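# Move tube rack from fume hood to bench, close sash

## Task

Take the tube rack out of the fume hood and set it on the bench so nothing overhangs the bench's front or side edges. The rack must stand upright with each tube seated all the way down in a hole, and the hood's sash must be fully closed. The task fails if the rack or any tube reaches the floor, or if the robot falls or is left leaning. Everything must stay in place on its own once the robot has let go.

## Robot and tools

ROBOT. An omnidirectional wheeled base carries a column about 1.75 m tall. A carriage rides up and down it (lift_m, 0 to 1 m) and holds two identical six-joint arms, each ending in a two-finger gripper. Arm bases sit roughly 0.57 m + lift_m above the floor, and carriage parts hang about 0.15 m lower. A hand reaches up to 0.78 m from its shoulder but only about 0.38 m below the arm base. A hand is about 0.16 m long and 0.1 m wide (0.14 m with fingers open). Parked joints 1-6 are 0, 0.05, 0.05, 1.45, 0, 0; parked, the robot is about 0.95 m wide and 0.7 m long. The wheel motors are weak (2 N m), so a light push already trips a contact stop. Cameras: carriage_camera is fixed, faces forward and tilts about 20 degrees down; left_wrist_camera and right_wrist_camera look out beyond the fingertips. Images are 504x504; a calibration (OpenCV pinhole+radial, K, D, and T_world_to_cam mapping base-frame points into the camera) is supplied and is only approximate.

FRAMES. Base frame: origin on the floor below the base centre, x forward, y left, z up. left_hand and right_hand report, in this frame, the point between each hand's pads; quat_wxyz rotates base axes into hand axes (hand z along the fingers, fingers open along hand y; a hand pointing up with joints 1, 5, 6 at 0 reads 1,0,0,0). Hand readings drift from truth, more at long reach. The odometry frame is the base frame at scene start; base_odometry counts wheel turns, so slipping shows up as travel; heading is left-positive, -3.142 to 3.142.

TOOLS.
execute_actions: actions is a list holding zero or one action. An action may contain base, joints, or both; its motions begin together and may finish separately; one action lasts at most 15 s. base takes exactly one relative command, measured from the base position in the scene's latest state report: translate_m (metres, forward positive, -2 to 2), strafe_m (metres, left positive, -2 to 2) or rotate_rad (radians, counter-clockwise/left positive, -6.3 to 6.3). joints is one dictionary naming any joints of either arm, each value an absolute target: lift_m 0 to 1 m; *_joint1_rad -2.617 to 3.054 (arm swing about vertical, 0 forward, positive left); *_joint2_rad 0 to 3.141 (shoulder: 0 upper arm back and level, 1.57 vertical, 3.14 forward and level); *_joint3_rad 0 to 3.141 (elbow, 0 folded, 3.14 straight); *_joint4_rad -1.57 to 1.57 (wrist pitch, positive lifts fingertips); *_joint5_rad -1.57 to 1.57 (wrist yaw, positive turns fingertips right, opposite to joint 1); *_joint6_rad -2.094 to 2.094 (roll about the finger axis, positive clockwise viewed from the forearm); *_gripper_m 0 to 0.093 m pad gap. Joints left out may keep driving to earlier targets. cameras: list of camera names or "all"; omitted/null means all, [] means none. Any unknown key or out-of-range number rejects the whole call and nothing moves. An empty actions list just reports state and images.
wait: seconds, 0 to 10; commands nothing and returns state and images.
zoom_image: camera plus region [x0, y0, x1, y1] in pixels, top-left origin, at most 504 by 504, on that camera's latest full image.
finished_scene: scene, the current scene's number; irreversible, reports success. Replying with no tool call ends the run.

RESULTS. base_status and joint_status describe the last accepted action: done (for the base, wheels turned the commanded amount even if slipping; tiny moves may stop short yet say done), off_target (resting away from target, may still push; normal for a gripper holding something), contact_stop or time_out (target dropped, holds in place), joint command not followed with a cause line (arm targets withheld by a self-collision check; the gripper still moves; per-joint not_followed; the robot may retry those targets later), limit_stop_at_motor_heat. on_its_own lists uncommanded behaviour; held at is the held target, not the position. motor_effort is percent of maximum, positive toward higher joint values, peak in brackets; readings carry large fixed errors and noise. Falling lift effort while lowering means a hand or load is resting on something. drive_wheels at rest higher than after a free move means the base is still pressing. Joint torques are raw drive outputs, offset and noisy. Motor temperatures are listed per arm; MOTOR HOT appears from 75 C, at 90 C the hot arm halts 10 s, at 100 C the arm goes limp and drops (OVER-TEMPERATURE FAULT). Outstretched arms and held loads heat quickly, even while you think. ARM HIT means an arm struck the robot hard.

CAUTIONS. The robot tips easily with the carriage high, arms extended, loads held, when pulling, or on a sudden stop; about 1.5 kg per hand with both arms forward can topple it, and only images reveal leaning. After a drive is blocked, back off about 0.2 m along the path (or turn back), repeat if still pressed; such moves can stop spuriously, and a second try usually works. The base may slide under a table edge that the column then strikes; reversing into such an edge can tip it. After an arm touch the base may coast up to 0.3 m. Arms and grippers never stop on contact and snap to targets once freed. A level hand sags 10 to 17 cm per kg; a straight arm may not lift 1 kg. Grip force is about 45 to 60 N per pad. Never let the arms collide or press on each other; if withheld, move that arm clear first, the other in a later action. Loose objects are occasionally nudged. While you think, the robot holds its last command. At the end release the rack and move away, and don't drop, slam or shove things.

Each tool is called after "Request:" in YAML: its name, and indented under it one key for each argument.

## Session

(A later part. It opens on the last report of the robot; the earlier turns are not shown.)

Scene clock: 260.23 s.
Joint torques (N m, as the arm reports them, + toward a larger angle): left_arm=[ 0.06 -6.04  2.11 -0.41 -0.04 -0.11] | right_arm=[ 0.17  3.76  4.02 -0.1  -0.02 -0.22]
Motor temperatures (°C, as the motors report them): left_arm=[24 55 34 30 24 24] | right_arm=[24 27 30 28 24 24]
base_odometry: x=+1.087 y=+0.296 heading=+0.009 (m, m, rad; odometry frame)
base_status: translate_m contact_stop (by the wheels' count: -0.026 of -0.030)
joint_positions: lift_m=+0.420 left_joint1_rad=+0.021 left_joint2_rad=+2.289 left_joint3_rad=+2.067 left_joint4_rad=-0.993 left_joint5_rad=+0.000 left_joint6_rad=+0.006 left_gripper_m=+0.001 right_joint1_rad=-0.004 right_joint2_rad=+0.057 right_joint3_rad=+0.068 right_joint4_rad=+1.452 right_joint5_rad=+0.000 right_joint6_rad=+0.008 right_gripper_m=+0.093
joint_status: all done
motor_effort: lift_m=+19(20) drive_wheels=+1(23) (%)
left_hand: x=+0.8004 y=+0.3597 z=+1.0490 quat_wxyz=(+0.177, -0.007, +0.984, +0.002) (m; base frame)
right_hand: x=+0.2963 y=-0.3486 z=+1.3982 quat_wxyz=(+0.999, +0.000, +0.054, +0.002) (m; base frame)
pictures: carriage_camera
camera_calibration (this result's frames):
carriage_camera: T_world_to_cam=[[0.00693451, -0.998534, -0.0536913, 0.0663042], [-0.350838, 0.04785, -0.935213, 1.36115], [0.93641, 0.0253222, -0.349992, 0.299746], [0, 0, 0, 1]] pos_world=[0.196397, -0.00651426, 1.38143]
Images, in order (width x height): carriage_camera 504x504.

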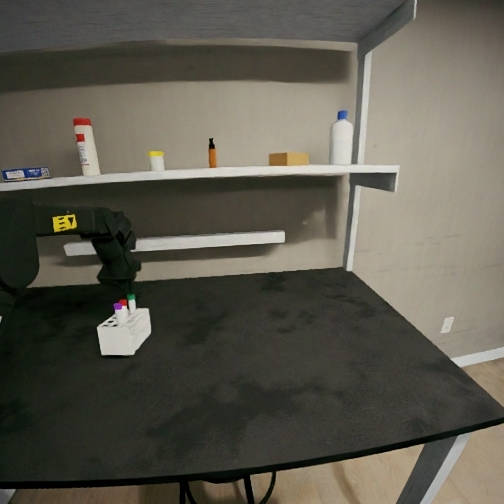

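Request:
execute_actions:
  actions:
    - {"joints":{"lift_m":0.6}}
  cameras: ["carriage_camera"]

Request:
zoom_image:
  camera: "carriage_camera"
  region: [80,320,220,440]

Scene clock: 263.10 s.
Joint torques (N m, as the arm reports them, + toward a larger angle): left_arm=[  0.18 -14.47   5.49   0.35   0.    -0.1 ] | right_arm=[ 0.25  3.79  4.02 -0.08 -0.01 -0.21]
Motor temperatures (°C, as the motors report them): left_arm=[24 55 34 30 24 24] | right_arm=[24 27 30 28 24 24]
base_odometry: x=+1.087 y=+0.296 heading=+0.009 (m, m, rad; odometry frame)
base_status: not commanded
joint_positions: lift_m=+0.600 left_joint1_rad=+0.021 left_joint2_rad=+2.396 left_joint3_rad=+2.009 left_joint4_rad=-1.157 left_joint5_rad=+0.000 left_joint6_rad=+0.006 left_gripper_m=+0.001 right_joint1_rad=-0.004 right_joint2_rad=+0.057 right_joint3_rad=+0.068 right_joint4_rad=+1.451 right_joint5_rad=+0.000 right_joint6_rad=+0.008 right_gripper_m=+0.093
joint_status: all done
motor_effort: lift_m=+24(27) drive_wheels=+3(2) (%)
left_hand: x=+0.7388 y=+0.3584 z=+1.1517 quat_wxyz=(+0.013, -0.008, +1.000, +0.000) (m; base frame)
right_hand: x=+0.2966 y=-0.3486 z=+1.5776 quat_wxyz=(+0.999, +0.000, +0.055, +0.002) (m; base frame)
pictures: carriage_camera
camera_calibration (this result's frames):
carriage_camera: T_world_to_cam=[[0.00693451, -0.998534, -0.0536913, 0.07594], [-0.350838, 0.04785, -0.935213, 1.52899], [0.93641, 0.0253222, -0.349992, 0.362558], [0, 0, 0, 1]] pos_world=[0.196397, -0.00651426, 1.5609]
Images, in order (width x height): carriage_camera 504x504.

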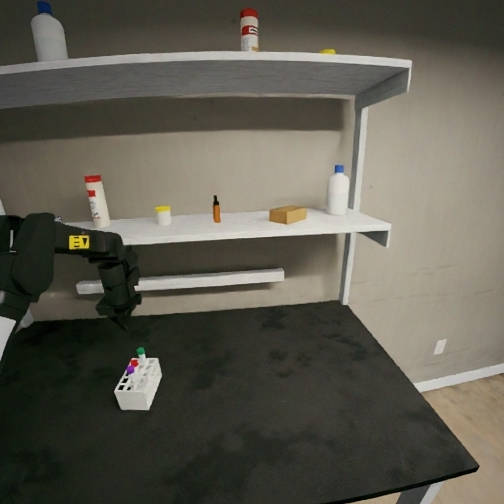

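Region (80, 320, 220, 440) of carriage_camera's 504x504 image, scaled by 3.600, with more detail than that image has; it fills the top 432 rows of this view, and the rest is white.

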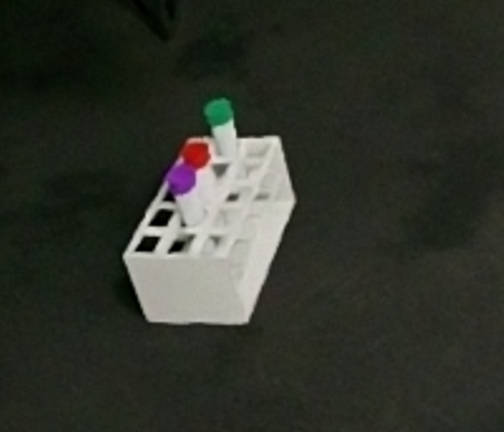

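Request:
execute_actions:
  actions:
    - {"base":{"translate_m":-1.66},"joints":{"left_joint1_rad":0,"left_joint2_rad":0.05,"left_joint3_rad":0.05,"left_joint4_rad":1.45}}
  cameras: []

Request:
execute_actions:
  actions:
    - {"base":{"rotate_rad":-1.47},"joints":{"lift_m":0.5,"left_joint2_rad":1.9,"left_joint3_rad":1.9,"left_joint4_rad":0,"left_joint6_rad":1.57,"left_gripper_m":0.093,"right_joint2_rad":1.9,"right_joint3_rad":1.9,"right_joint4_rad":0,"right_joint6_rad":1.57,"right_gripper_m":0.093}}
  cameras: []

Request:
execute_actions:
  actions:
    - {"base":{"translate_m":0.95},"joints":{"lift_m":0.36}}

Scene clock: 271.53 s.
Joint torques (N m, as the arm reports them, + toward a larger angle): left_arm=[-0.32  3.07  4.38 -0.11 -0.04 -0.1 ] | right_arm=[ 0.2   3.66  4.01 -0.03  0.01 -0.21]
Motor temperatures (°C, as the motors report them): left_arm=[24 52 34 30 24 24] | right_arm=[24 27 30 28 24 24]
base_odometry: x=-0.573 y=+0.281 heading=+0.009 (m, m, rad; odometry frame)
base_status: done
joint_positions: lift_m=+0.600 left_joint1_rad=+0.004 left_joint2_rad=+0.060 left_joint3_rad=+0.066 left_joint4_rad=+1.447 left_joint5_rad=+0.000 left_joint6_rad=+0.006 left_gripper_m=+0.001 right_joint1_rad=-0.004 right_joint2_rad=+0.057 right_joint3_rad=+0.068 right_joint4_rad=+1.450 right_joint5_rad=+0.000 right_joint6_rad=+0.008 right_gripper_m=+0.093
joint_status: all done
motor_effort: lift_m=+24(24) drive_wheels=-2(30) (%)
left_hand: x=+0.2988 y=+0.3487 z=+1.5770 quat_wxyz=(+0.998, +0.000, +0.059, +0.005) (m; base frame)
right_hand: x=+0.2969 y=-0.3486 z=+1.5776 quat_wxyz=(+0.998, +0.000, +0.055, +0.002) (m; base frame)
pictures: none
No camera images: the call's "cameras" was empty. Leave "cameras" out to get every camera's image.

Scene clock: 274.53 s.
Joint torques (N m, as the arm reports them, + toward a larger angle): left_arm=[ -0.37 -13.3    9.05   1.91  -0.05  -0.05] | right_arm=[  0.45 -13.41   9.2    2.04   0.01  -0.14]
Motor temperatures (°C, as the motors report them): left_arm=[24 52 34 30 24 24] | right_arm=[24 28 31 29 24 24]
base_odometry: x=-0.573 y=+0.281 heading=-1.461 (m, m, rad; odometry frame)
base_status: done
joint_positions: lift_m=+0.500 left_joint1_rad=+0.004 left_joint2_rad=+1.914 left_joint3_rad=+1.880 left_joint4_rad=+0.005 left_joint5_rad=-0.003 left_joint6_rad=+1.564 left_gripper_m=+0.093 right_joint1_rad=-0.004 right_joint2_rad=+1.905 right_joint3_rad=+1.878 right_joint4_rad=-0.001 right_joint5_rad=+0.000 right_joint6_rad=+1.562 right_gripper_m=+0.093
joint_status: all done
motor_effort: lift_m=+21(22) drive_wheels=+6(45) (%)
left_hand: x=+0.8705 y=+0.3517 z=+1.4490 quat_wxyz=(+0.493, +0.504, +0.511, +0.493) (m; base frame)
right_hand: x=+0.8678 y=-0.3511 z=+1.4514 quat_wxyz=(+0.496, +0.506, +0.508, +0.490) (m; base frame)
pictures: none
No camera images: the call's "cameras" was empty. Leave "cameras" out to get every camera's image.

Scene clock: 278.70 s.
Joint torques (N m, as the arm reports them, + toward a larger angle): left_arm=[ -0.25 -12.1    8.02   2.    -0.02  -0.05] | right_arm=[  0.29 -12.82   9.1    2.07   0.    -0.14]
Motor temperatures (°C, as the motors report them): left_arm=[24 52 35 31 24 24] | right_arm=[24 30 32 31 24 24]
base_odometry: x=-0.470 y=-0.663 heading=-1.462 (m, m, rad; odometry frame)
base_status: done
joint_positions: lift_m=+0.360 left_joint1_rad=+0.004 left_joint2_rad=+1.900 left_joint3_rad=+1.891 left_joint4_rad=-0.003 left_joint5_rad=-0.003 left_joint6_rad=+1.564 left_gripper_m=+0.093 right_joint1_rad=-0.004 right_joint2_rad=+1.899 right_joint3_rad=+1.878 right_joint4_rad=-0.002 right_joint5_rad=+0.000 right_joint6_rad=+1.562 right_gripper_m=+0.093
joint_status: all done
motor_effort: lift_m=+21(22) drive_wheels=-6(38) (%)
left_hand: x=+0.8655 y=+0.3517 z=+1.3206 quat_wxyz=(+0.497, +0.499, +0.506, +0.497) (m; base frame)
right_hand: x=+0.8661 y=-0.3511 z=+1.3146 quat_wxyz=(+0.497, +0.505, +0.507, +0.491) (m; base frame)
pictures: carriage_camera, left_wrist_camera, right_wrist_camera
camera_calibration (this result's frames):
carriage_camera: T_world_to_cam=[[0.00693451, -0.998534, -0.0536913, 0.0630685], [-0.350838, 0.04785, -0.935213, 1.30479], [0.93641, 0.0253222, -0.349992, 0.278654], [0, 0, 0, 1]] pos_world=[0.196397, -0.00651426, 1.32117]
left_wrist_camera: T_world_to_cam=[[-0.0993513, 0.00237387, -0.99505, 1.40107], [-0.638079, 0.767176, 0.0655396, 0.188546], [0.763534, 0.641432, -0.0747053, -0.658628], [0, 0, 0, 1]] pos_world=[0.76239, 0.274491, 1.33257]
right_wrist_camera: T_world_to_cam=[[-0.168374, 0.0693869, -0.983278, 1.46049], [-0.577894, 0.801162, 0.155493, 0.586983], [0.798554, 0.594411, -0.0947969, -0.246046], [0, 0, 0, 1]] pos_world=[0.781604, -0.425355, 1.32147]
Images, in order (width x height): carriage_camera 504x504, left_wrist_camera 504x504, right_wrist_camera 504x504.

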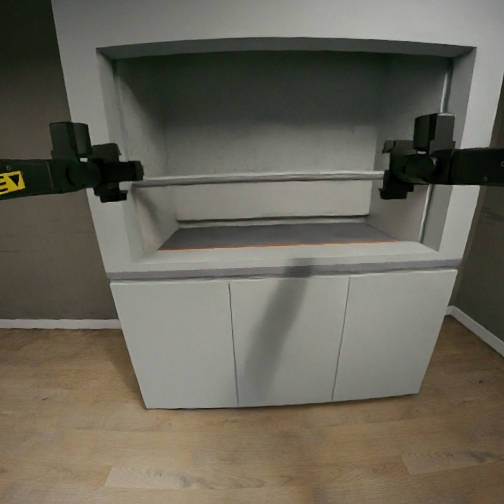

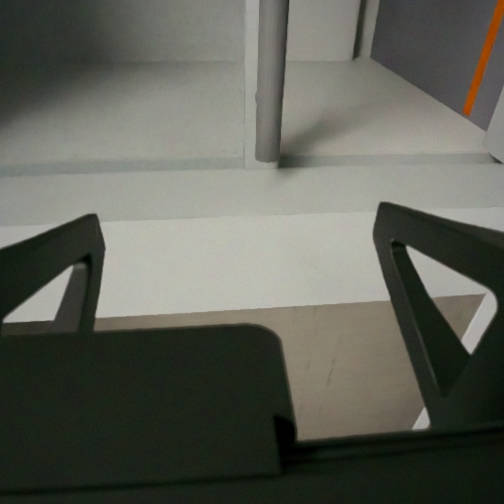

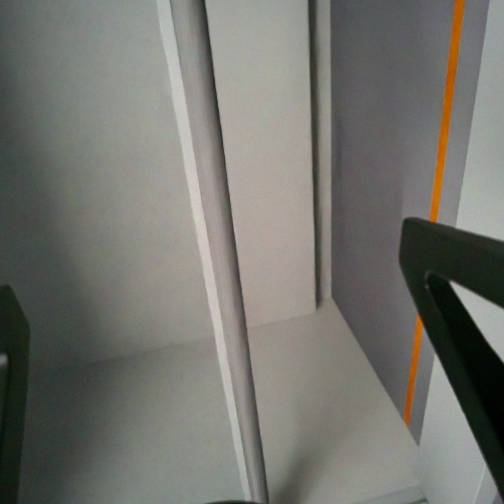

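Request:
execute_actions:
  actions:
    - {"base":{"strafe_m":-0.16}}
  cameras: []

Request:
execute_actions:
  actions:
    - {"base":{"translate_m":0.24}}

Scene clock: 282.20 s.
Joint torques (N m, as the arm reports them, + toward a larger angle): left_arm=[ -0.05 -12.     8.15   2.     0.04  -0.06] | right_arm=[  0.5  -12.8    9.16   2.03   0.    -0.13]
Motor temperatures (°C, as the motors report them): left_arm=[24 52 35 32 24 24] | right_arm=[24 31 33 32 24 24]
base_odometry: x=-0.629 y=-0.681 heading=-1.461 (m, m, rad; odometry frame)
base_status: done
joint_positions: lift_m=+0.360 left_joint1_rad=+0.001 left_joint2_rad=+1.900 left_joint3_rad=+1.891 left_joint4_rad=-0.003 left_joint5_rad=-0.002 left_joint6_rad=+1.564 left_gripper_m=+0.093 right_joint1_rad=-0.004 right_joint2_rad=+1.899 right_joint3_rad=+1.878 right_joint4_rad=-0.001 right_joint5_rad=+0.000 right_joint6_rad=+1.562 right_gripper_m=+0.093
joint_status: not commanded
motor_effort: lift_m=+21(21) drive_wheels=-3(29) (%)
left_hand: x=+0.8655 y=+0.3494 z=+1.3206 quat_wxyz=(+0.498, +0.501, +0.505, +0.496) (m; base frame)
right_hand: x=+0.8661 y=-0.3512 z=+1.3147 quat_wxyz=(+0.497, +0.505, +0.507, +0.491) (m; base frame)
pictures: none
No camera images: the call's "cameras" was empty. Leave "cameras" out to get every camera's image.

Scene clock: 284.43 s.
Joint torques (N m, as the arm reports them, + toward a larger angle): left_arm=[ -0.16 -12.05   7.99   2.03  -0.04  -0.06] | right_arm=[  0.37 -12.87   9.24   2.07   0.02  -0.14]
Motor temperatures (°C, as the motors report them): left_arm=[24 52 35 32 24 24] | right_arm=[24 32 33 33 24 24]
base_odometry: x=-0.603 y=-0.920 heading=-1.462 (m, m, rad; odometry frame)
base_status: done
joint_positions: lift_m=+0.360 left_joint1_rad=+0.001 left_joint2_rad=+1.900 left_joint3_rad=+1.891 left_joint4_rad=-0.003 left_joint5_rad=-0.002 left_joint6_rad=+1.564 left_gripper_m=+0.093 right_joint1_rad=-0.004 right_joint2_rad=+1.899 right_joint3_rad=+1.878 right_joint4_rad=-0.001 right_joint5_rad=+0.000 right_joint6_rad=+1.562 right_gripper_m=+0.093
joint_status: not commanded
motor_effort: lift_m=+22(21) drive_wheels=-5(27) (%)
left_hand: x=+0.8655 y=+0.3494 z=+1.3206 quat_wxyz=(+0.498, +0.501, +0.505, +0.496) (m; base frame)
right_hand: x=+0.8661 y=-0.3512 z=+1.3149 quat_wxyz=(+0.498, +0.504, +0.507, +0.491) (m; base frame)
pictures: carriage_camera, left_wrist_camera, right_wrist_camera
camera_calibration (this result's frames):
carriage_camera: T_world_to_cam=[[0.00693451, -0.998534, -0.0536913, 0.0630685], [-0.350838, 0.04785, -0.935213, 1.30479], [0.93641, 0.0253222, -0.349992, 0.278654], [0, 0, 0, 1]] pos_world=[0.196397, -0.00651426, 1.32117]
left_wrist_camera: T_world_to_cam=[[-0.0993405, 0.00278635, -0.99505, 1.40092], [-0.634854, 0.769847, 0.0655362, 0.186628], [0.766219, 0.638222, -0.0747081, -0.658331], [0, 0, 0, 1]] pos_world=[0.762075, 0.272583, 1.33257]
right_wrist_camera: T_world_to_cam=[[-0.167223, 0.0694375, -0.983471, 1.46005], [-0.577766, 0.801385, 0.154821, 0.587846], [0.798889, 0.594105, -0.093891, -0.247574], [0, 0, 0, 1]] pos_world=[0.781574, -0.425388, 1.32166]
Images, in order (width x height): carriage_camera 504x504, left_wrist_camera 504x504, right_wrist_camera 504x504.

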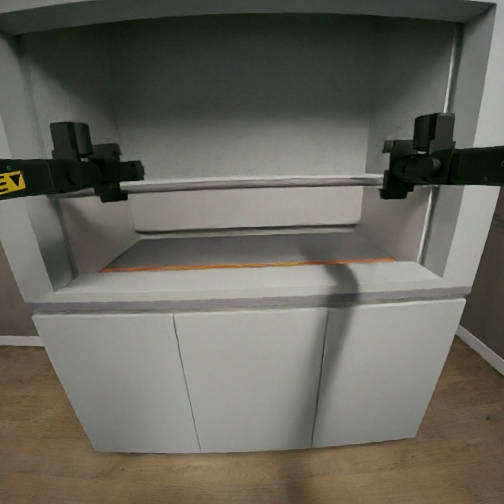

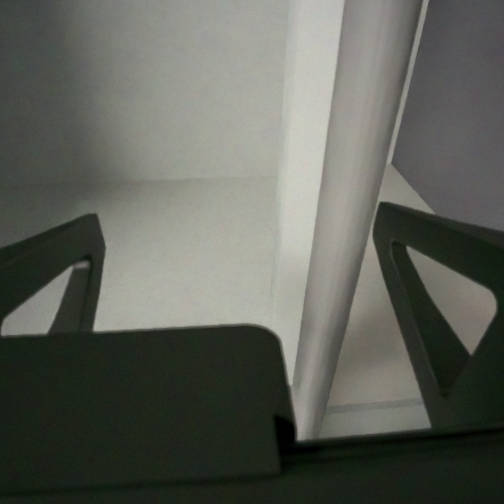

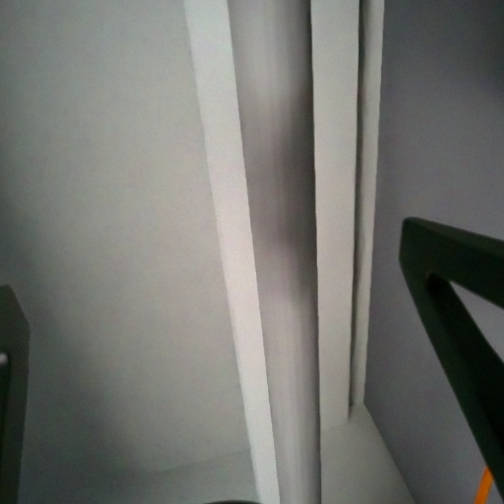

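Request:
execute_actions:
  actions:
    - {"joints":{"lift_m":0.335}}
  cameras: []

Request:
execute_actions:
  actions:
    - {"base":{"translate_m":0.13}}

Scene clock: 286.20 s.
Joint torques (N m, as the arm reports them, + toward a larger angle): left_arm=[  0.07 -12.34   7.94   2.    -0.01  -0.03] | right_arm=[  0.3  -13.36   9.06   2.05   0.04  -0.14]
Motor temperatures (°C, as the motors report them): left_arm=[24 52 35 33 24 24] | right_arm=[24 32 33 33 24 24]
base_odometry: x=-0.603 y=-0.920 heading=-1.462 (m, m, rad; odometry frame)
base_status: not commanded
joint_positions: lift_m=+0.335 left_joint1_rad=+0.001 left_joint2_rad=+1.905 left_joint3_rad=+1.891 left_joint4_rad=-0.003 left_joint5_rad=-0.002 left_joint6_rad=+1.564 left_gripper_m=+0.093 right_joint1_rad=-0.004 right_joint2_rad=+1.905 right_joint3_rad=+1.878 right_joint4_rad=-0.002 right_joint5_rad=+0.000 right_joint6_rad=+1.562 right_gripper_m=+0.093
joint_status: all done
motor_effort: lift_m=+22(22) drive_wheels=-3(5) (%)
left_hand: x=+0.8673 y=+0.3494 z=+1.2922 quat_wxyz=(+0.496, +0.502, +0.507, +0.495) (m; base frame)
right_hand: x=+0.8679 y=-0.3512 z=+1.2858 quat_wxyz=(+0.496, +0.506, +0.509, +0.489) (m; base frame)
pictures: none
No camera images: the call's "cameras" was empty. Leave "cameras" out to get every camera's image.

Scene clock: 287.90 s.
Joint torques (N m, as the arm reports them, + toward a larger angle): left_arm=[ 0.18 -1.67  9.12  3.54  0.03 -0.09] | right_arm=[  0.27 -10.03   9.19   2.12   0.01  -0.14]
Motor temperatures (°C, as the motors report them): left_arm=[24 51 36 34 24 24] | right_arm=[24 33 34 34 24 24]
base_odometry: x=-0.590 y=-1.039 heading=-1.462 (m, m, rad; odometry frame)
base_status: translate_m contact_stop (by the wheels' count: +0.120 of +0.130)
joint_positions: lift_m=+0.335 left_joint1_rad=-0.002 left_joint2_rad=+1.784 left_joint3_rad=+1.874 left_joint4_rad=-0.185 left_joint5_rad=-0.008 left_joint6_rad=+1.566 left_gripper_m=+0.093 right_joint1_rad=-0.003 right_joint2_rad=+1.871 right_joint3_rad=+1.878 right_joint4_rad=-0.008 right_joint5_rad=+0.000 right_joint6_rad=+1.563 right_gripper_m=+0.093
joint_status: not commanded
motor_effort: lift_m=+24(25) drive_wheels=+26(45) (%)
left_hand: x=+0.8281 y=+0.3488 z=+1.3070 quat_wxyz=(+0.475, +0.521, +0.526, +0.476) (m; base frame)
right_hand: x=+0.8575 y=-0.3502 z=+1.3039 quat_wxyz=(+0.502, +0.499, +0.502, +0.497) (m; base frame)
pictures: carriage_camera, left_wrist_camera, right_wrist_camera
camera_calibration (this result's frames):
carriage_camera: T_world_to_cam=[[0.00693451, -0.998534, -0.0536913, 0.061711], [-0.350838, 0.04785, -0.935213, 1.28114], [0.93641, 0.0253222, -0.349992, 0.269805], [0, 0, 0, 1]] pos_world=[0.196397, -0.00651426, 1.29588]
left_wrist_camera: T_world_to_cam=[[-0.18167, 0.00461408, -0.983349, 1.43593], [-0.629405, 0.767774, 0.119883, 0.0893137], [0.755543, 0.640704, -0.136578, -0.541447], [0, 0, 0, 1]] pos_world=[0.726167, 0.271709, 1.32736]
right_wrist_camera: T_world_to_cam=[[-0.147058, 0.0701989, -0.986634, 1.43482], [-0.582358, 0.800126, 0.14373, 0.601697], [0.799521, 0.595711, -0.0767843, -0.264563], [0, 0, 0, 1]] pos_world=[0.772929, -0.424553, 1.30885]
Images, in order (width x height): carriage_camera 504x504, left_wrist_camera 504x504, right_wrist_camera 504x504.

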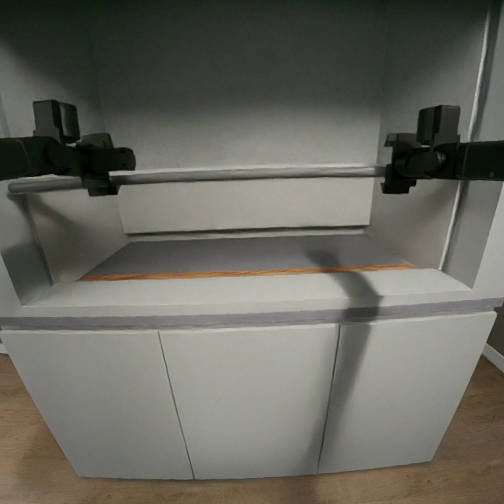

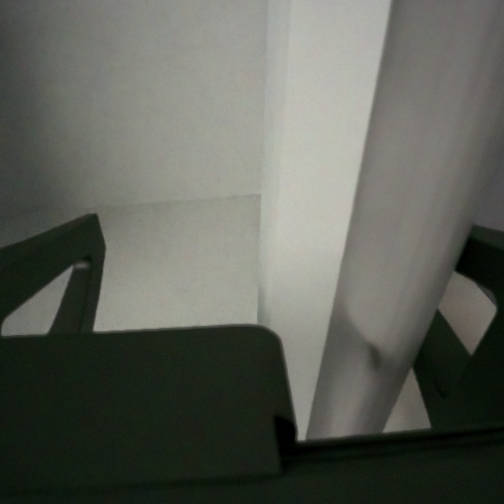

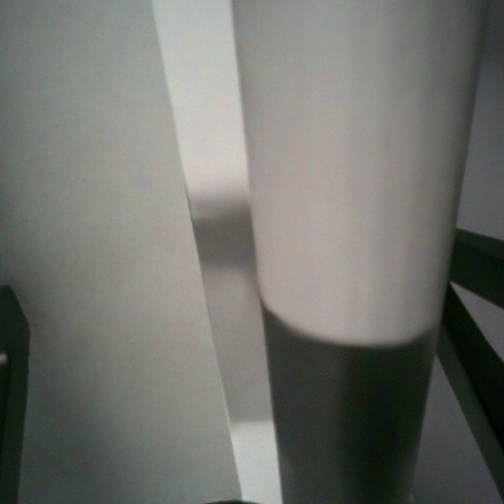

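Request:
execute_actions:
  actions:
    - {"base":{"translate_m":-0.03}}
  cameras: []

Request:
execute_actions:
  actions:
    - {"joints":{"lift_m":0.3,"left_gripper_m":0,"right_gripper_m":0}}
  cameras: []

Request:
execute_actions:
  actions:
    - {"joints":{"lift_m":0.1,"left_gripper_m":0,"right_gripper_m":0}}
  cameras: ["carriage_camera"]

Scene clock: 290.40 s.
Joint torques (N m, as the arm reports them, + toward a larger angle): left_arm=[ 0.08 -7.98  8.15  2.38  0.   -0.09] | right_arm=[  0.09 -12.23   9.02   2.02   0.02  -0.15]
Motor temperatures (°C, as the motors report them): left_arm=[24 50 36 35 24 24] | right_arm=[24 33 34 34 24 24]
base_odometry: x=-0.594 y=-1.009 heading=-1.462 (m, m, rad; odometry frame)
base_status: done
joint_positions: lift_m=+0.335 left_joint1_rad=-0.002 left_joint2_rad=+1.854 left_joint3_rad=+1.889 left_joint4_rad=-0.049 left_joint5_rad=-0.008 left_joint6_rad=+1.566 left_gripper_m=+0.093 right_joint1_rad=-0.003 right_joint2_rad=+1.893 right_joint3_rad=+1.878 right_joint4_rad=+0.001 right_joint5_rad=+0.000 right_joint6_rad=+1.563 right_gripper_m=+0.093
joint_status: not commanded
motor_effort: lift_m=+24(24) drive_wheels=+8(16) (%)
left_hand: x=+0.8513 y=+0.3488 z=+1.3092 quat_wxyz=(+0.496, +0.501, +0.506, +0.497) (m; base frame)
right_hand: x=+0.8644 y=-0.3502 z=+1.2933 quat_wxyz=(+0.499, +0.502, +0.505, +0.494) (m; base frame)
pictures: none
No camera images: the call's "cameras" was empty. Leave "cameras" out to get every camera's image.

Scene clock: 291.13 s.
Joint torques (N m, as the arm reports them, + toward a larger angle): left_arm=[ 0.16 -7.72  8.13  2.27  0.04 -0.17] | right_arm=[  0.07 -12.17   7.38   1.36  -0.02  -0.18]
Motor temperatures (°C, as the motors report them): left_arm=[24 50 36 35 24 24] | right_arm=[24 33 34 34 24 24]
base_odometry: x=-0.594 y=-1.009 heading=-1.462 (m, m, rad; odometry frame)
base_status: not commanded
joint_positions: lift_m=+0.300 left_joint1_rad=-0.003 left_joint2_rad=+1.853 left_joint3_rad=+1.890 left_joint4_rad=-0.038 left_joint5_rad=-0.006 left_joint6_rad=+1.576 left_gripper_m=+0.022 right_joint1_rad=-0.003 right_joint2_rad=+1.893 right_joint3_rad=+1.901 right_joint4_rad=+0.080 right_joint5_rad=+0.001 right_joint6_rad=+1.564 right_gripper_m=+0.023
joint_status: left_gripper_m off_target (ended at +0.022, target +0.000); right_gripper_m off_target (ended at +0.023, target +0.000); the others done
motor_effort: lift_m=+20(22) drive_wheels=+9(10) (%)
left_hand: x=+0.8511 y=+0.3479 z=+1.2780 quat_wxyz=(+0.498, +0.501, +0.500, +0.502) (m; base frame)
right_hand: x=+0.8620 y=-0.3504 z=+1.2896 quat_wxyz=(+0.524, +0.477, +0.478, +0.519) (m; base frame)
pictures: none
No camera images: the call's "cameras" was empty. Leave "cameras" out to get every camera's image.

Scene clock: 292.67 s.
Joint torques (N m, as the arm reports them, + toward a larger angle): left_arm=[ 0.36 -8.41  6.25  2.02 -0.15 -0.22] | right_arm=[  0.26 -11.31   5.15   1.45  -0.23  -0.22]
Motor temperatures (°C, as the motors report them): left_arm=[24 50 36 35 24 24] | right_arm=[24 34 34 34 24 24]
base_odometry: x=-0.594 y=-1.009 heading=-1.461 (m, m, rad; odometry frame)
base_status: not commanded
joint_positions: lift_m=+0.100 left_joint1_rad=-0.004 left_joint2_rad=+1.859 left_joint3_rad=+1.914 left_joint4_rad=-0.007 left_joint5_rad=+0.009 left_joint6_rad=+1.579 left_gripper_m=+0.022 right_joint1_rad=-0.003 right_joint2_rad=+1.886 right_joint3_rad=+1.929 right_joint4_rad=+0.064 right_joint5_rad=+0.019 right_joint6_rad=+1.569 right_gripper_m=+0.023
joint_status: left_gripper_m off_target (ended at +0.022, target +0.000); right_gripper_m off_target (ended at +0.023, target +0.000); the others done
motor_effort: lift_m=+22(22) drive_wheels=+61(100) (%)
left_hand: x=+0.8510 y=+0.3445 z=+1.0936 quat_wxyz=(+0.513, +0.493, +0.483, +0.510) (m; base frame)
right_hand: x=+0.8575 y=-0.3535 z=+1.1034 quat_wxyz=(+0.532, +0.478, +0.467, +0.520) (m; base frame)
pictures: carriage_camera
camera_calibration (this result's frames):
carriage_camera: T_world_to_cam=[[0.00693451, -0.998534, -0.0536913, 0.0491048], [-0.350838, 0.04785, -0.935213, 1.06156], [0.93641, 0.0253222, -0.349992, 0.18763], [0, 0, 0, 1]] pos_world=[0.196397, -0.00651426, 1.06109]
Images, in order (width x height): carriage_camera 504x504.

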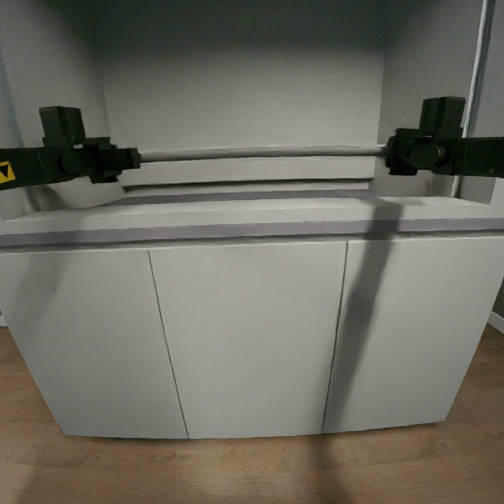

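Request:
execute_actions:
  actions:
    - {"joints":{"lift_m":0.0,"left_gripper_m":0,"right_gripper_m":0}}
  cameras: []

Request:
execute_actions:
  actions:
    - {"base":{"translate_m":-0.03},"joints":{"left_gripper_m":0,"right_gripper_m":0,"left_joint2_rad":2.1,"left_joint3_rad":1.75,"left_joint4_rad":0.3,"right_joint2_rad":2.1,"right_joint3_rad":1.75,"right_joint4_rad":0.3}}
  cameras: ["carriage_camera","right_wrist_camera"]

Scene clock: 295.83 s.
Joint torques (N m, as the arm reports them, + toward a larger angle): left_arm=[ 0.44 -8.57  4.68  0.78 -0.2  -0.27] | right_arm=[  0.46 -11.4    3.34   0.54  -0.24  -0.25]
Motor temperatures (°C, as the motors report them): left_arm=[24 49 36 35 24 24] | right_arm=[24 34 34 34 24 24]
base_odometry: x=-0.594 y=-1.010 heading=-1.460 (m, m, rad; odometry frame)
base_status: not commanded
joint_positions: lift_m=+0.000 left_joint1_rad=-0.006 left_joint2_rad=+1.865 left_joint3_rad=+1.934 left_joint4_rad=+0.122 left_joint5_rad=+0.014 left_joint6_rad=+1.581 left_gripper_m=+0.023 right_joint1_rad=-0.005 right_joint2_rad=+1.887 right_joint3_rad=+1.953 right_joint4_rad=+0.160 right_joint5_rad=+0.023 right_joint6_rad=+1.571 right_gripper_m=+0.023
joint_status: left_gripper_m off_target (ended at +0.023, target +0.000); right_gripper_m off_target (ended at +0.023, target +0.000); the others done
motor_effort: lift_m=+20(21) drive_wheels=-74(100) (%)
left_hand: x=+0.8471 y=+0.3426 z=+1.0320 quat_wxyz=(+0.547, +0.457, +0.443, +0.543) (m; base frame)
right_hand: x=+0.8512 y=-0.3553 z=+1.0379 quat_wxyz=(+0.560, +0.448, +0.433, +0.547) (m; base frame)
pictures: none
No camera images: the call's "cameras" was empty. Leave "cameras" out to get every camera's image.

Scene clock: 296.87 s.
Joint torques (N m, as the arm reports them, + toward a larger angle): left_arm=[ 0.42 -5.59 -3.39 -1.05 -0.19 -0.23] | right_arm=[ 0.33 -2.33 -6.11  0.76 -0.29 -0.28]
Motor temperatures (°C, as the motors report them): left_arm=[24 49 36 35 24 24] | right_arm=[24 34 34 33 24 24]
base_odometry: x=-0.597 y=-0.981 heading=-1.460 (m, m, rad; odometry frame)
base_status: done
joint_positions: lift_m=+0.001 left_joint1_rad=-0.006 left_joint2_rad=+2.006 left_joint3_rad=+1.897 left_joint4_rad=+0.608 left_joint5_rad=+0.011 left_joint6_rad=+1.583 left_gripper_m=+0.023 right_joint1_rad=-0.005 right_joint2_rad=+1.970 right_joint3_rad=+1.932 right_joint4_rad=+0.424 right_joint5_rad=+0.023 right_joint6_rad=+1.577 right_gripper_m=+0.024
joint_status: left_joint2_rad off_target (ended at +2.006, target +2.100); left_joint3_rad off_target (ended at +1.897, target +1.750); left_joint4_rad off_target (ended at +0.607, target +0.300); left_gripper_m off_target (ended at +0.023, target +0.000); right_joint2_rad off_target (ended at +1.970, target +2.100); right_joint3_rad off_target (ended at +1.932, target +1.750); right_joint4_rad off_target (ended at +0.424, target +0.300); right_gripper_m off_target (ended at +0.024, target +0.000)
motor_effort: lift_m=+10(20) drive_wheels=-52(82) (%)
left_hand: x=+0.8664 y=+0.3430 z=+1.0466 quat_wxyz=(+0.608, +0.368, +0.355, +0.608) (m; base frame)
right_hand: x=+0.8662 y=-0.3553 z=+1.0436 quat_wxyz=(+0.591, +0.403, +0.386, +0.583) (m; base frame)
pictures: carriage_camera, right_wrist_camera
camera_calibration (this result's frames):
carriage_camera: T_world_to_cam=[[0.00693451, -0.998534, -0.0536913, 0.0437992], [-0.350838, 0.04785, -0.935213, 0.969148], [0.93641, 0.0253222, -0.349992, 0.153045], [0, 0, 0, 1]] pos_world=[0.196397, -0.00651426, 0.962276]
right_wrist_camera: T_world_to_cam=[[0.238743, 0.0855128, -0.96731, 0.830738], [-0.578805, 0.812366, -0.0710404, 0.873701], [0.779735, 0.576844, 0.243442, -0.612279], [0, 0, 0, 1]] pos_world=[0.784785, -0.427614, 1.0147]
Images, in order (width x height): carriage_camera 504x504, right_wrist_camera 504x504.

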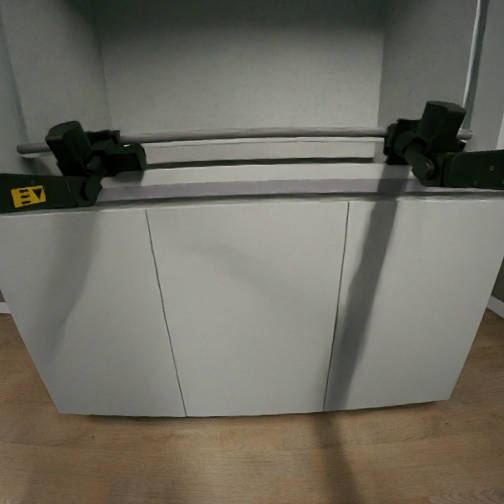

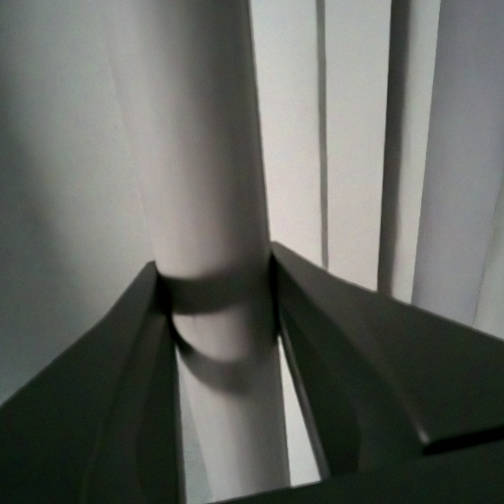

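Request:
execute_actions:
  actions:
    - {"joints":{"left_gripper_m":0.093,"right_gripper_m":0.093,"left_joint2_rad":1.9,"left_joint3_rad":1.9,"left_joint4_rad":0.1,"right_joint2_rad":1.9,"right_joint3_rad":1.9,"right_joint4_rad":0.1}}
  cameras: []

Request:
execute_actions:
  actions:
    - {"base":{"translate_m":-0.12}}
  cameras: []

Request:
execute_actions:
  actions:
    - {"joints":{"lift_m":0.27,"left_gripper_m":0,"right_gripper_m":0,"left_joint4_rad":-0.5,"right_joint4_rad":-0.5,"left_joint6_rad":0,"right_joint6_rad":0}}
  cameras: []

Request:
execute_actions:
  actions:
    - {"base":{"translate_m":0.17}}
  cameras: []

Request:
execute_actions:
  actions:
    - {"joints":{"lift_m":0.15}}

Scene clock: 300.50 s.
Joint torques (N m, as the arm reports them, + toward a larger angle): left_arm=[ 0.34 -9.11  6.11  0.57 -0.15 -0.2 ] | right_arm=[ 0.34 -9.54  5.07  0.7  -0.11 -0.26]
Motor temperatures (°C, as the motors report them): left_arm=[24 47 35 34 24 24] | right_arm=[24 34 34 33 24 24]
base_odometry: x=-0.597 y=-0.980 heading=-1.461 (m, m, rad; odometry frame)
base_status: not commanded
joint_positions: lift_m=+0.000 left_joint1_rad=-0.006 left_joint2_rad=+1.872 left_joint3_rad=+1.915 left_joint4_rad=+0.246 left_joint5_rad=+0.008 left_joint6_rad=+1.578 left_gripper_m=+0.093 right_joint1_rad=-0.005 right_joint2_rad=+1.868 right_joint3_rad=+1.927 right_joint4_rad=+0.235 right_joint5_rad=+0.010 right_joint6_rad=+1.574 right_gripper_m=+0.093
joint_status: left_joint4_rad off_target (ended at +0.246, target +0.100); right_joint4_rad off_target (ended at +0.235, target +0.100); the others done
motor_effort: lift_m=+18(18) drive_wheels=+10(52) (%)
left_hand: x=+0.8450 y=+0.3438 z=+1.0487 quat_wxyz=(+0.568, +0.428, +0.418, +0.565) (m; base frame)
right_hand: x=+0.8425 y=-0.3529 z=+1.0543 quat_wxyz=(+0.570, +0.426, +0.417, +0.566) (m; base frame)
pictures: none
No camera images: the call's "cameras" was empty. Leave "cameras" out to get every camera's image.

Scene clock: 302.17 s.
Joint torques (N m, as the arm reports them, + toward a larger angle): left_arm=[  0.46 -10.44   6.26   1.79  -0.09  -0.18] | right_arm=[  0.18 -11.22   5.37   1.9   -0.08  -0.3 ]
Motor temperatures (°C, as the motors report them): left_arm=[24 47 35 34 24 24] | right_arm=[24 34 34 33 24 24]
base_odometry: x=-0.610 y=-0.860 heading=-1.461 (m, m, rad; odometry frame)
base_status: done
joint_positions: lift_m=+0.000 left_joint1_rad=-0.006 left_joint2_rad=+1.884 left_joint3_rad=+1.915 left_joint4_rad=+0.116 left_joint5_rad=+0.005 left_joint6_rad=+1.577 left_gripper_m=+0.093 right_joint1_rad=-0.005 right_joint2_rad=+1.885 right_joint3_rad=+1.927 right_joint4_rad=+0.110 right_joint5_rad=+0.006 right_joint6_rad=+1.575 right_gripper_m=+0.093
joint_status: not commanded
on_its_own: left_joint4_rad moved -0.129 to your old target +0.100; right_joint4_rad moved -0.125 to your old target +0.100
motor_effort: lift_m=+20(19) drive_wheels=-3(30) (%)
left_hand: x=+0.8563 y=+0.3443 z=+1.0109 quat_wxyz=(+0.536, +0.466, +0.458, +0.534) (m; base frame)
right_hand: x=+0.8558 y=-0.3523 z=+1.0145 quat_wxyz=(+0.538, +0.464, +0.457, +0.535) (m; base frame)
pictures: none
No camera images: the call's "cameras" was empty. Leave "cameras" out to get every camera's image.

Scene clock: 303.90 s.
Joint torques (N m, as the arm reports them, + toward a larger angle): left_arm=[  0.42 -11.58   6.28   1.82  -0.1   -0.1 ] | right_arm=[  0.41 -12.33   5.29   1.92  -0.06  -0.23]
Motor temperatures (°C, as the motors report them): left_arm=[24 47 35 34 24 24] | right_arm=[24 34 34 33 24 24]
base_odometry: x=-0.610 y=-0.860 heading=-1.461 (m, m, rad; odometry frame)
base_status: not commanded
joint_positions: lift_m=+0.270 left_joint1_rad=-0.006 left_joint2_rad=+1.896 left_joint3_rad=+1.915 left_joint4_rad=-0.490 left_joint5_rad=+0.005 left_joint6_rad=+0.006 left_gripper_m=+0.001 right_joint1_rad=-0.005 right_joint2_rad=+1.897 right_joint3_rad=+1.927 right_joint4_rad=-0.492 right_joint5_rad=+0.006 right_joint6_rad=+0.008 right_gripper_m=+0.000
joint_status: all done
motor_effort: lift_m=+24(29) drive_wheels=-1(3) (%)
left_hand: x=+0.8362 y=+0.3444 z=+1.1287 quat_wxyz=(+0.523, +0.006, +0.853, -0.002) (m; base frame)
right_hand: x=+0.8367 y=-0.3522 z=+1.1335 quat_wxyz=(+0.527, +0.007, +0.850, -0.001) (m; base frame)
pictures: none
No camera images: the call's "cameras" was empty. Leave "cameras" out to get every camera's image.

Scene clock: 305.83 s.
Joint torques (N m, as the arm reports them, + toward a larger angle): left_arm=[  0.41 -11.43   6.27   1.98  -0.08  -0.13] | right_arm=[  0.36 -12.36   5.44   1.9   -0.08  -0.23]
Motor temperatures (°C, as the motors report them): left_arm=[24 48 35 34 24 24] | right_arm=[24 35 34 34 24 24]
base_odometry: x=-0.592 y=-1.029 heading=-1.461 (m, m, rad; odometry frame)
base_status: done
joint_positions: lift_m=+0.270 left_joint1_rad=-0.006 left_joint2_rad=+1.893 left_joint3_rad=+1.915 left_joint4_rad=-0.505 left_joint5_rad=+0.003 left_joint6_rad=+0.006 left_gripper_m=+0.001 right_joint1_rad=-0.005 right_joint2_rad=+1.897 right_joint3_rad=+1.927 right_joint4_rad=-0.495 right_joint5_rad=+0.005 right_joint6_rad=+0.008 right_gripper_m=+0.000
joint_status: not commanded
motor_effort: lift_m=+24(24) drive_wheels=+6(39) (%)
left_hand: x=+0.8339 y=+0.3447 z=+1.1267 quat_wxyz=(+0.517, +0.006, +0.856, -0.001) (m; base frame)
right_hand: x=+0.8364 y=-0.3521 z=+1.1328 quat_wxyz=(+0.525, +0.007, +0.851, -0.001) (m; base frame)
pictures: none
No camera images: the call's "cameras" was empty. Leave "cameras" out to get every camera's image.

Scene clock: 306.83 s.
Joint torques (N m, as the arm reports them, + toward a larger angle): left_arm=[ 0.34 -7.24  5.46  0.94 -0.04 -0.09] | right_arm=[ 0.32 -7.65  5.39  0.83 -0.08 -0.2 ]
Motor temperatures (°C, as the motors report them): left_arm=[24 47 35 34 24 24] | right_arm=[24 35 34 34 24 24]
base_odometry: x=-0.592 y=-1.029 heading=-1.461 (m, m, rad; odometry frame)
base_status: not commanded
joint_positions: lift_m=+0.150 left_joint1_rad=-0.006 left_joint2_rad=+1.847 left_joint3_rad=+1.926 left_joint4_rad=-0.377 left_joint5_rad=+0.002 left_joint6_rad=+0.006 left_gripper_m=+0.001 right_joint1_rad=-0.005 right_joint2_rad=+1.848 right_joint3_rad=+1.926 right_joint4_rad=-0.357 right_joint5_rad=+0.004 right_joint6_rad=+0.006 right_gripper_m=+0.000
joint_status: all done
motor_effort: lift_m=+19(19) drive_wheels=+7(7) (%)
left_hand: x=+0.8354 y=+0.3449 z=+1.0670 quat_wxyz=(+0.594, +0.005, +0.804, -0.001) (m; base frame)
right_hand: x=+0.8372 y=-0.3519 z=+1.0711 quat_wxyz=(+0.602, +0.005, +0.799, -0.001) (m; base frame)
pictures: carriage_camera, left_wrist_camera, right_wrist_camera
camera_calibration (this result's frames):
carriage_camera: T_world_to_cam=[[0.00693451, -0.998534, -0.0536913, 0.0518053], [-0.350838, 0.04785, -0.935213, 1.1086], [0.93641, 0.0253222, -0.349992, 0.205233], [0, 0, 0, 1]] pos_world=[0.196397, -0.00651426, 1.11139]
left_wrist_camera: T_world_to_cam=[[-0.0962728, -0.995283, 0.0119675, 0.412734], [-0.830984, 0.0737503, -0.551386, 1.24977], [0.547903, -0.0630283, -0.834164, 0.583211], [0, 0, 0, 1]] pos_world=[0.758734, 0.355375, 1.17066]
right_wrist_camera: T_world_to_cam=[[-0.171406, -0.984435, -0.0388258, -0.163676], [-0.780083, 0.159684, -0.604955, 1.36682], [0.601739, -0.0734055, -0.795312, 0.434461], [0, 0, 0, 1]] pos_world=[0.776747, -0.347496, 1.16604]
Images, in order (width x height): carriage_camera 504x504, left_wrist_camera 504x504, right_wrist_camera 504x504.

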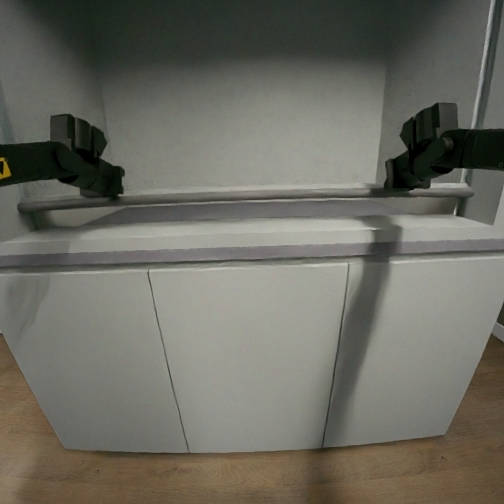

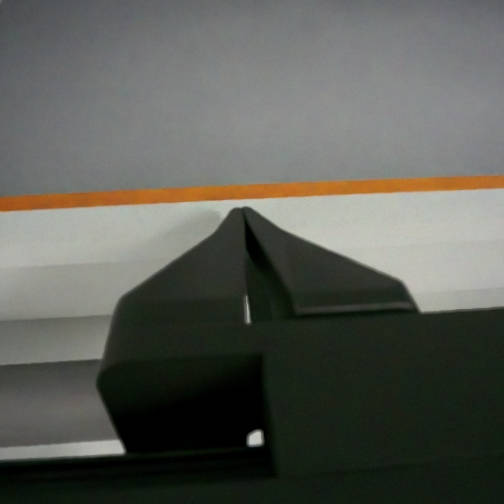

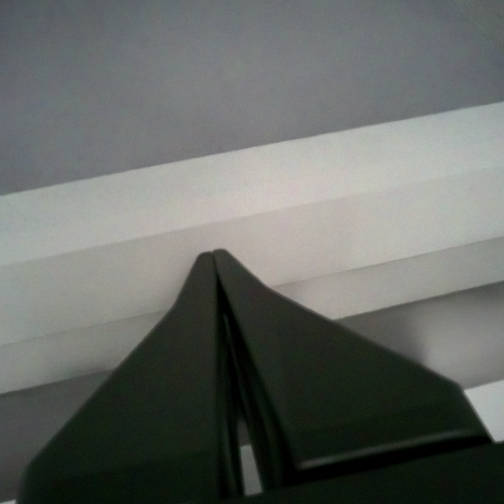

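On top of the bar. Push down.

Request:
execute_actions:
  actions:
    - {"joints":{"lift_m":0.0,"left_joint4_rad":-0.7,"right_joint4_rad":-0.7,"left_joint2_rad":2.0,"right_joint2_rad":2.0}}
  cameras: ["carriage_camera"]

Scene clock: 309.23 s.
Joint torques (N m, as the arm reports them, + toward a larger angle): left_arm=[ 0.44  1.63 -1.51 -2.16 -0.05 -0.2 ] | right_arm=[ 0.44  2.4  -0.71 -2.25 -0.02 -0.18]
Motor temperatures (°C, as the motors report them): left_arm=[24 47 35 34 24 24] | right_arm=[24 34 34 34 24 24]
base_odometry: x=-0.592 y=-1.029 heading=-1.461 (m, m, rad; odometry frame)
base_status: not commanded
joint_positions: lift_m=+0.001 left_joint1_rad=-0.006 left_joint2_rad=+1.837 left_joint3_rad=+2.019 left_joint4_rad=-0.219 left_joint5_rad=+0.001 left_joint6_rad=+0.013 left_gripper_m=+0.001 right_joint1_rad=-0.005 right_joint2_rad=+1.837 right_joint3_rad=+2.007 right_joint4_rad=-0.192 right_joint5_rad=+0.003 right_joint6_rad=+0.004 right_gripper_m=+0.000
joint_status: left_joint2_rad off_target (ended at +1.837, target +2.000); left_joint4_rad off_target (ended at -0.219, target -0.700); right_joint2_rad off_target (ended at +1.837, target +2.000); right_joint4_rad off_target (ended at -0.192, target -0.700); the others done
motor_effort: lift_m=+14(16) drive_wheels=+9(9) (%)
left_hand: x=+0.8342 y=+0.3450 z=+1.0055 quat_wxyz=(+0.694, +0.007, +0.720, +0.002) (m; base frame)
right_hand: x=+0.8355 y=-0.3518 z=+1.0064 quat_wxyz=(+0.699, +0.004, +0.715, -0.001) (m; base frame)
pictures: carriage_camera
camera_calibration (this result's frames):
carriage_camera: T_world_to_cam=[[0.00693451, -0.998534, -0.0536913, 0.0437788], [-0.350838, 0.04785, -0.935213, 0.968793], [0.93641, 0.0253222, -0.349992, 0.152912], [0, 0, 0, 1]] pos_world=[0.196397, -0.00651426, 0.961896]
Images, in order (width x height): carriage_camera 504x504.

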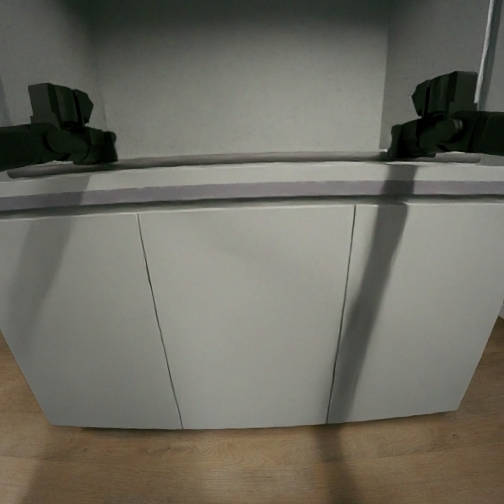

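Raise and check from above.

Request:
execute_actions:
  actions:
    - {"joints":{"lift_m":0.3,"left_joint4_rad":-0.5,"right_joint4_rad":-0.5,"left_joint2_rad":1.9,"right_joint2_rad":1.9}}
  cameras: []

Request:
execute_actions:
  actions:
    - {"base":{"translate_m":-0.25}}
  cameras: ["carriage_camera"]

Request:
zoom_image:
  camera: "carriage_camera"
  region: [0,180,504,320]

Scene clock: 312.83 s.
Joint torques (N m, as the arm reports them, + toward a larger angle): left_arm=[  0.38 -11.48   6.67   1.99  -0.06  -0.12] | right_arm=[  0.29 -12.36   5.9    1.92  -0.03  -0.18]
Motor temperatures (°C, as the motors report them): left_arm=[24 46 35 34 24 24] | right_arm=[24 34 33 35 24 24]
base_odometry: x=-0.592 y=-1.029 heading=-1.461 (m, m, rad; odometry frame)
base_status: not commanded
joint_positions: lift_m=+0.300 left_joint1_rad=-0.006 left_joint2_rad=+1.895 left_joint3_rad=+1.910 left_joint4_rad=-0.508 left_joint5_rad=+0.001 left_joint6_rad=+0.007 left_gripper_m=+0.001 right_joint1_rad=-0.005 right_joint2_rad=+1.897 right_joint3_rad=+1.919 right_joint4_rad=-0.490 right_joint5_rad=+0.003 right_joint6_rad=+0.004 right_gripper_m=+0.000
joint_status: all done
motor_effort: lift_m=+24(27) drive_wheels=+7(10) (%)
left_hand: x=+0.8338 y=+0.3450 z=+1.1529 quat_wxyz=(+0.513, +0.006, +0.858, +0.000) (m; base frame)
right_hand: x=+0.8365 y=-0.3518 z=+1.1599 quat_wxyz=(+0.524, +0.005, +0.852, -0.002) (m; base frame)
pictures: none
No camera images: the call's "cameras" was empty. Leave "cameras" out to get every camera's image.

Scene clock: 315.13 s.
Joint torques (N m, as the arm reports them, + toward a larger angle): left_arm=[  0.3  -11.43   6.62   1.96  -0.07  -0.09] | right_arm=[  0.22 -12.38   6.     1.91  -0.04  -0.17]
Motor temperatures (°C, as the motors report them): left_arm=[24 46 35 34 24 24] | right_arm=[24 35 33 35 24 24]
base_odometry: x=-0.619 y=-0.781 heading=-1.461 (m, m, rad; odometry frame)
base_status: done
joint_positions: lift_m=+0.300 left_joint1_rad=-0.003 left_joint2_rad=+1.896 left_joint3_rad=+1.910 left_joint4_rad=-0.506 left_joint5_rad=+0.001 left_joint6_rad=+0.006 left_gripper_m=+0.001 right_joint1_rad=-0.004 right_joint2_rad=+1.897 right_joint3_rad=+1.919 right_joint4_rad=-0.495 right_joint5_rad=+0.003 right_joint6_rad=+0.004 right_gripper_m=+0.000
joint_status: not commanded
motor_effort: lift_m=+24(24) drive_wheels=-4(33) (%)
left_hand: x=+0.8340 y=+0.3466 z=+1.1529 quat_wxyz=(+0.514, +0.004, +0.858, +0.000) (m; base frame)
right_hand: x=+0.8360 y=-0.3515 z=+1.1589 quat_wxyz=(+0.522, +0.004, +0.853, -0.001) (m; base frame)
pictures: carriage_camera
camera_calibration (this result's frames):
carriage_camera: T_world_to_cam=[[0.00693451, -0.998534, -0.0536913, 0.0598312], [-0.350838, 0.04785, -0.935213, 1.2484], [0.93641, 0.0253222, -0.349992, 0.257552], [0, 0, 0, 1]] pos_world=[0.196397, -0.00651426, 1.26087]
Images, in order (width x height): carriage_camera 504x504.

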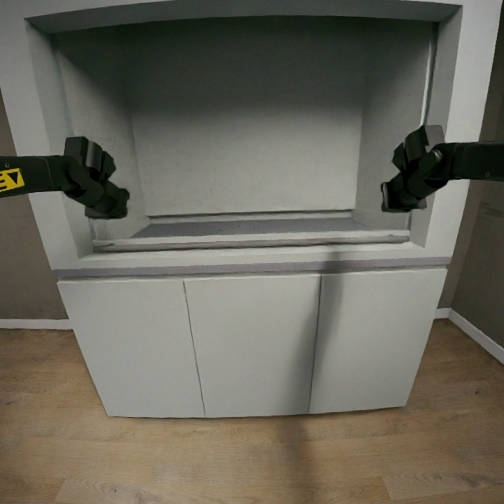

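Region (0, 180, 504, 320) of carriage_camera's 504x504 image, scaled by 1.000.

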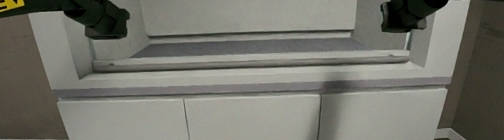

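Looks closed.

Request:
finished_scene:
  scene: 1

The scene is finished: the task was done.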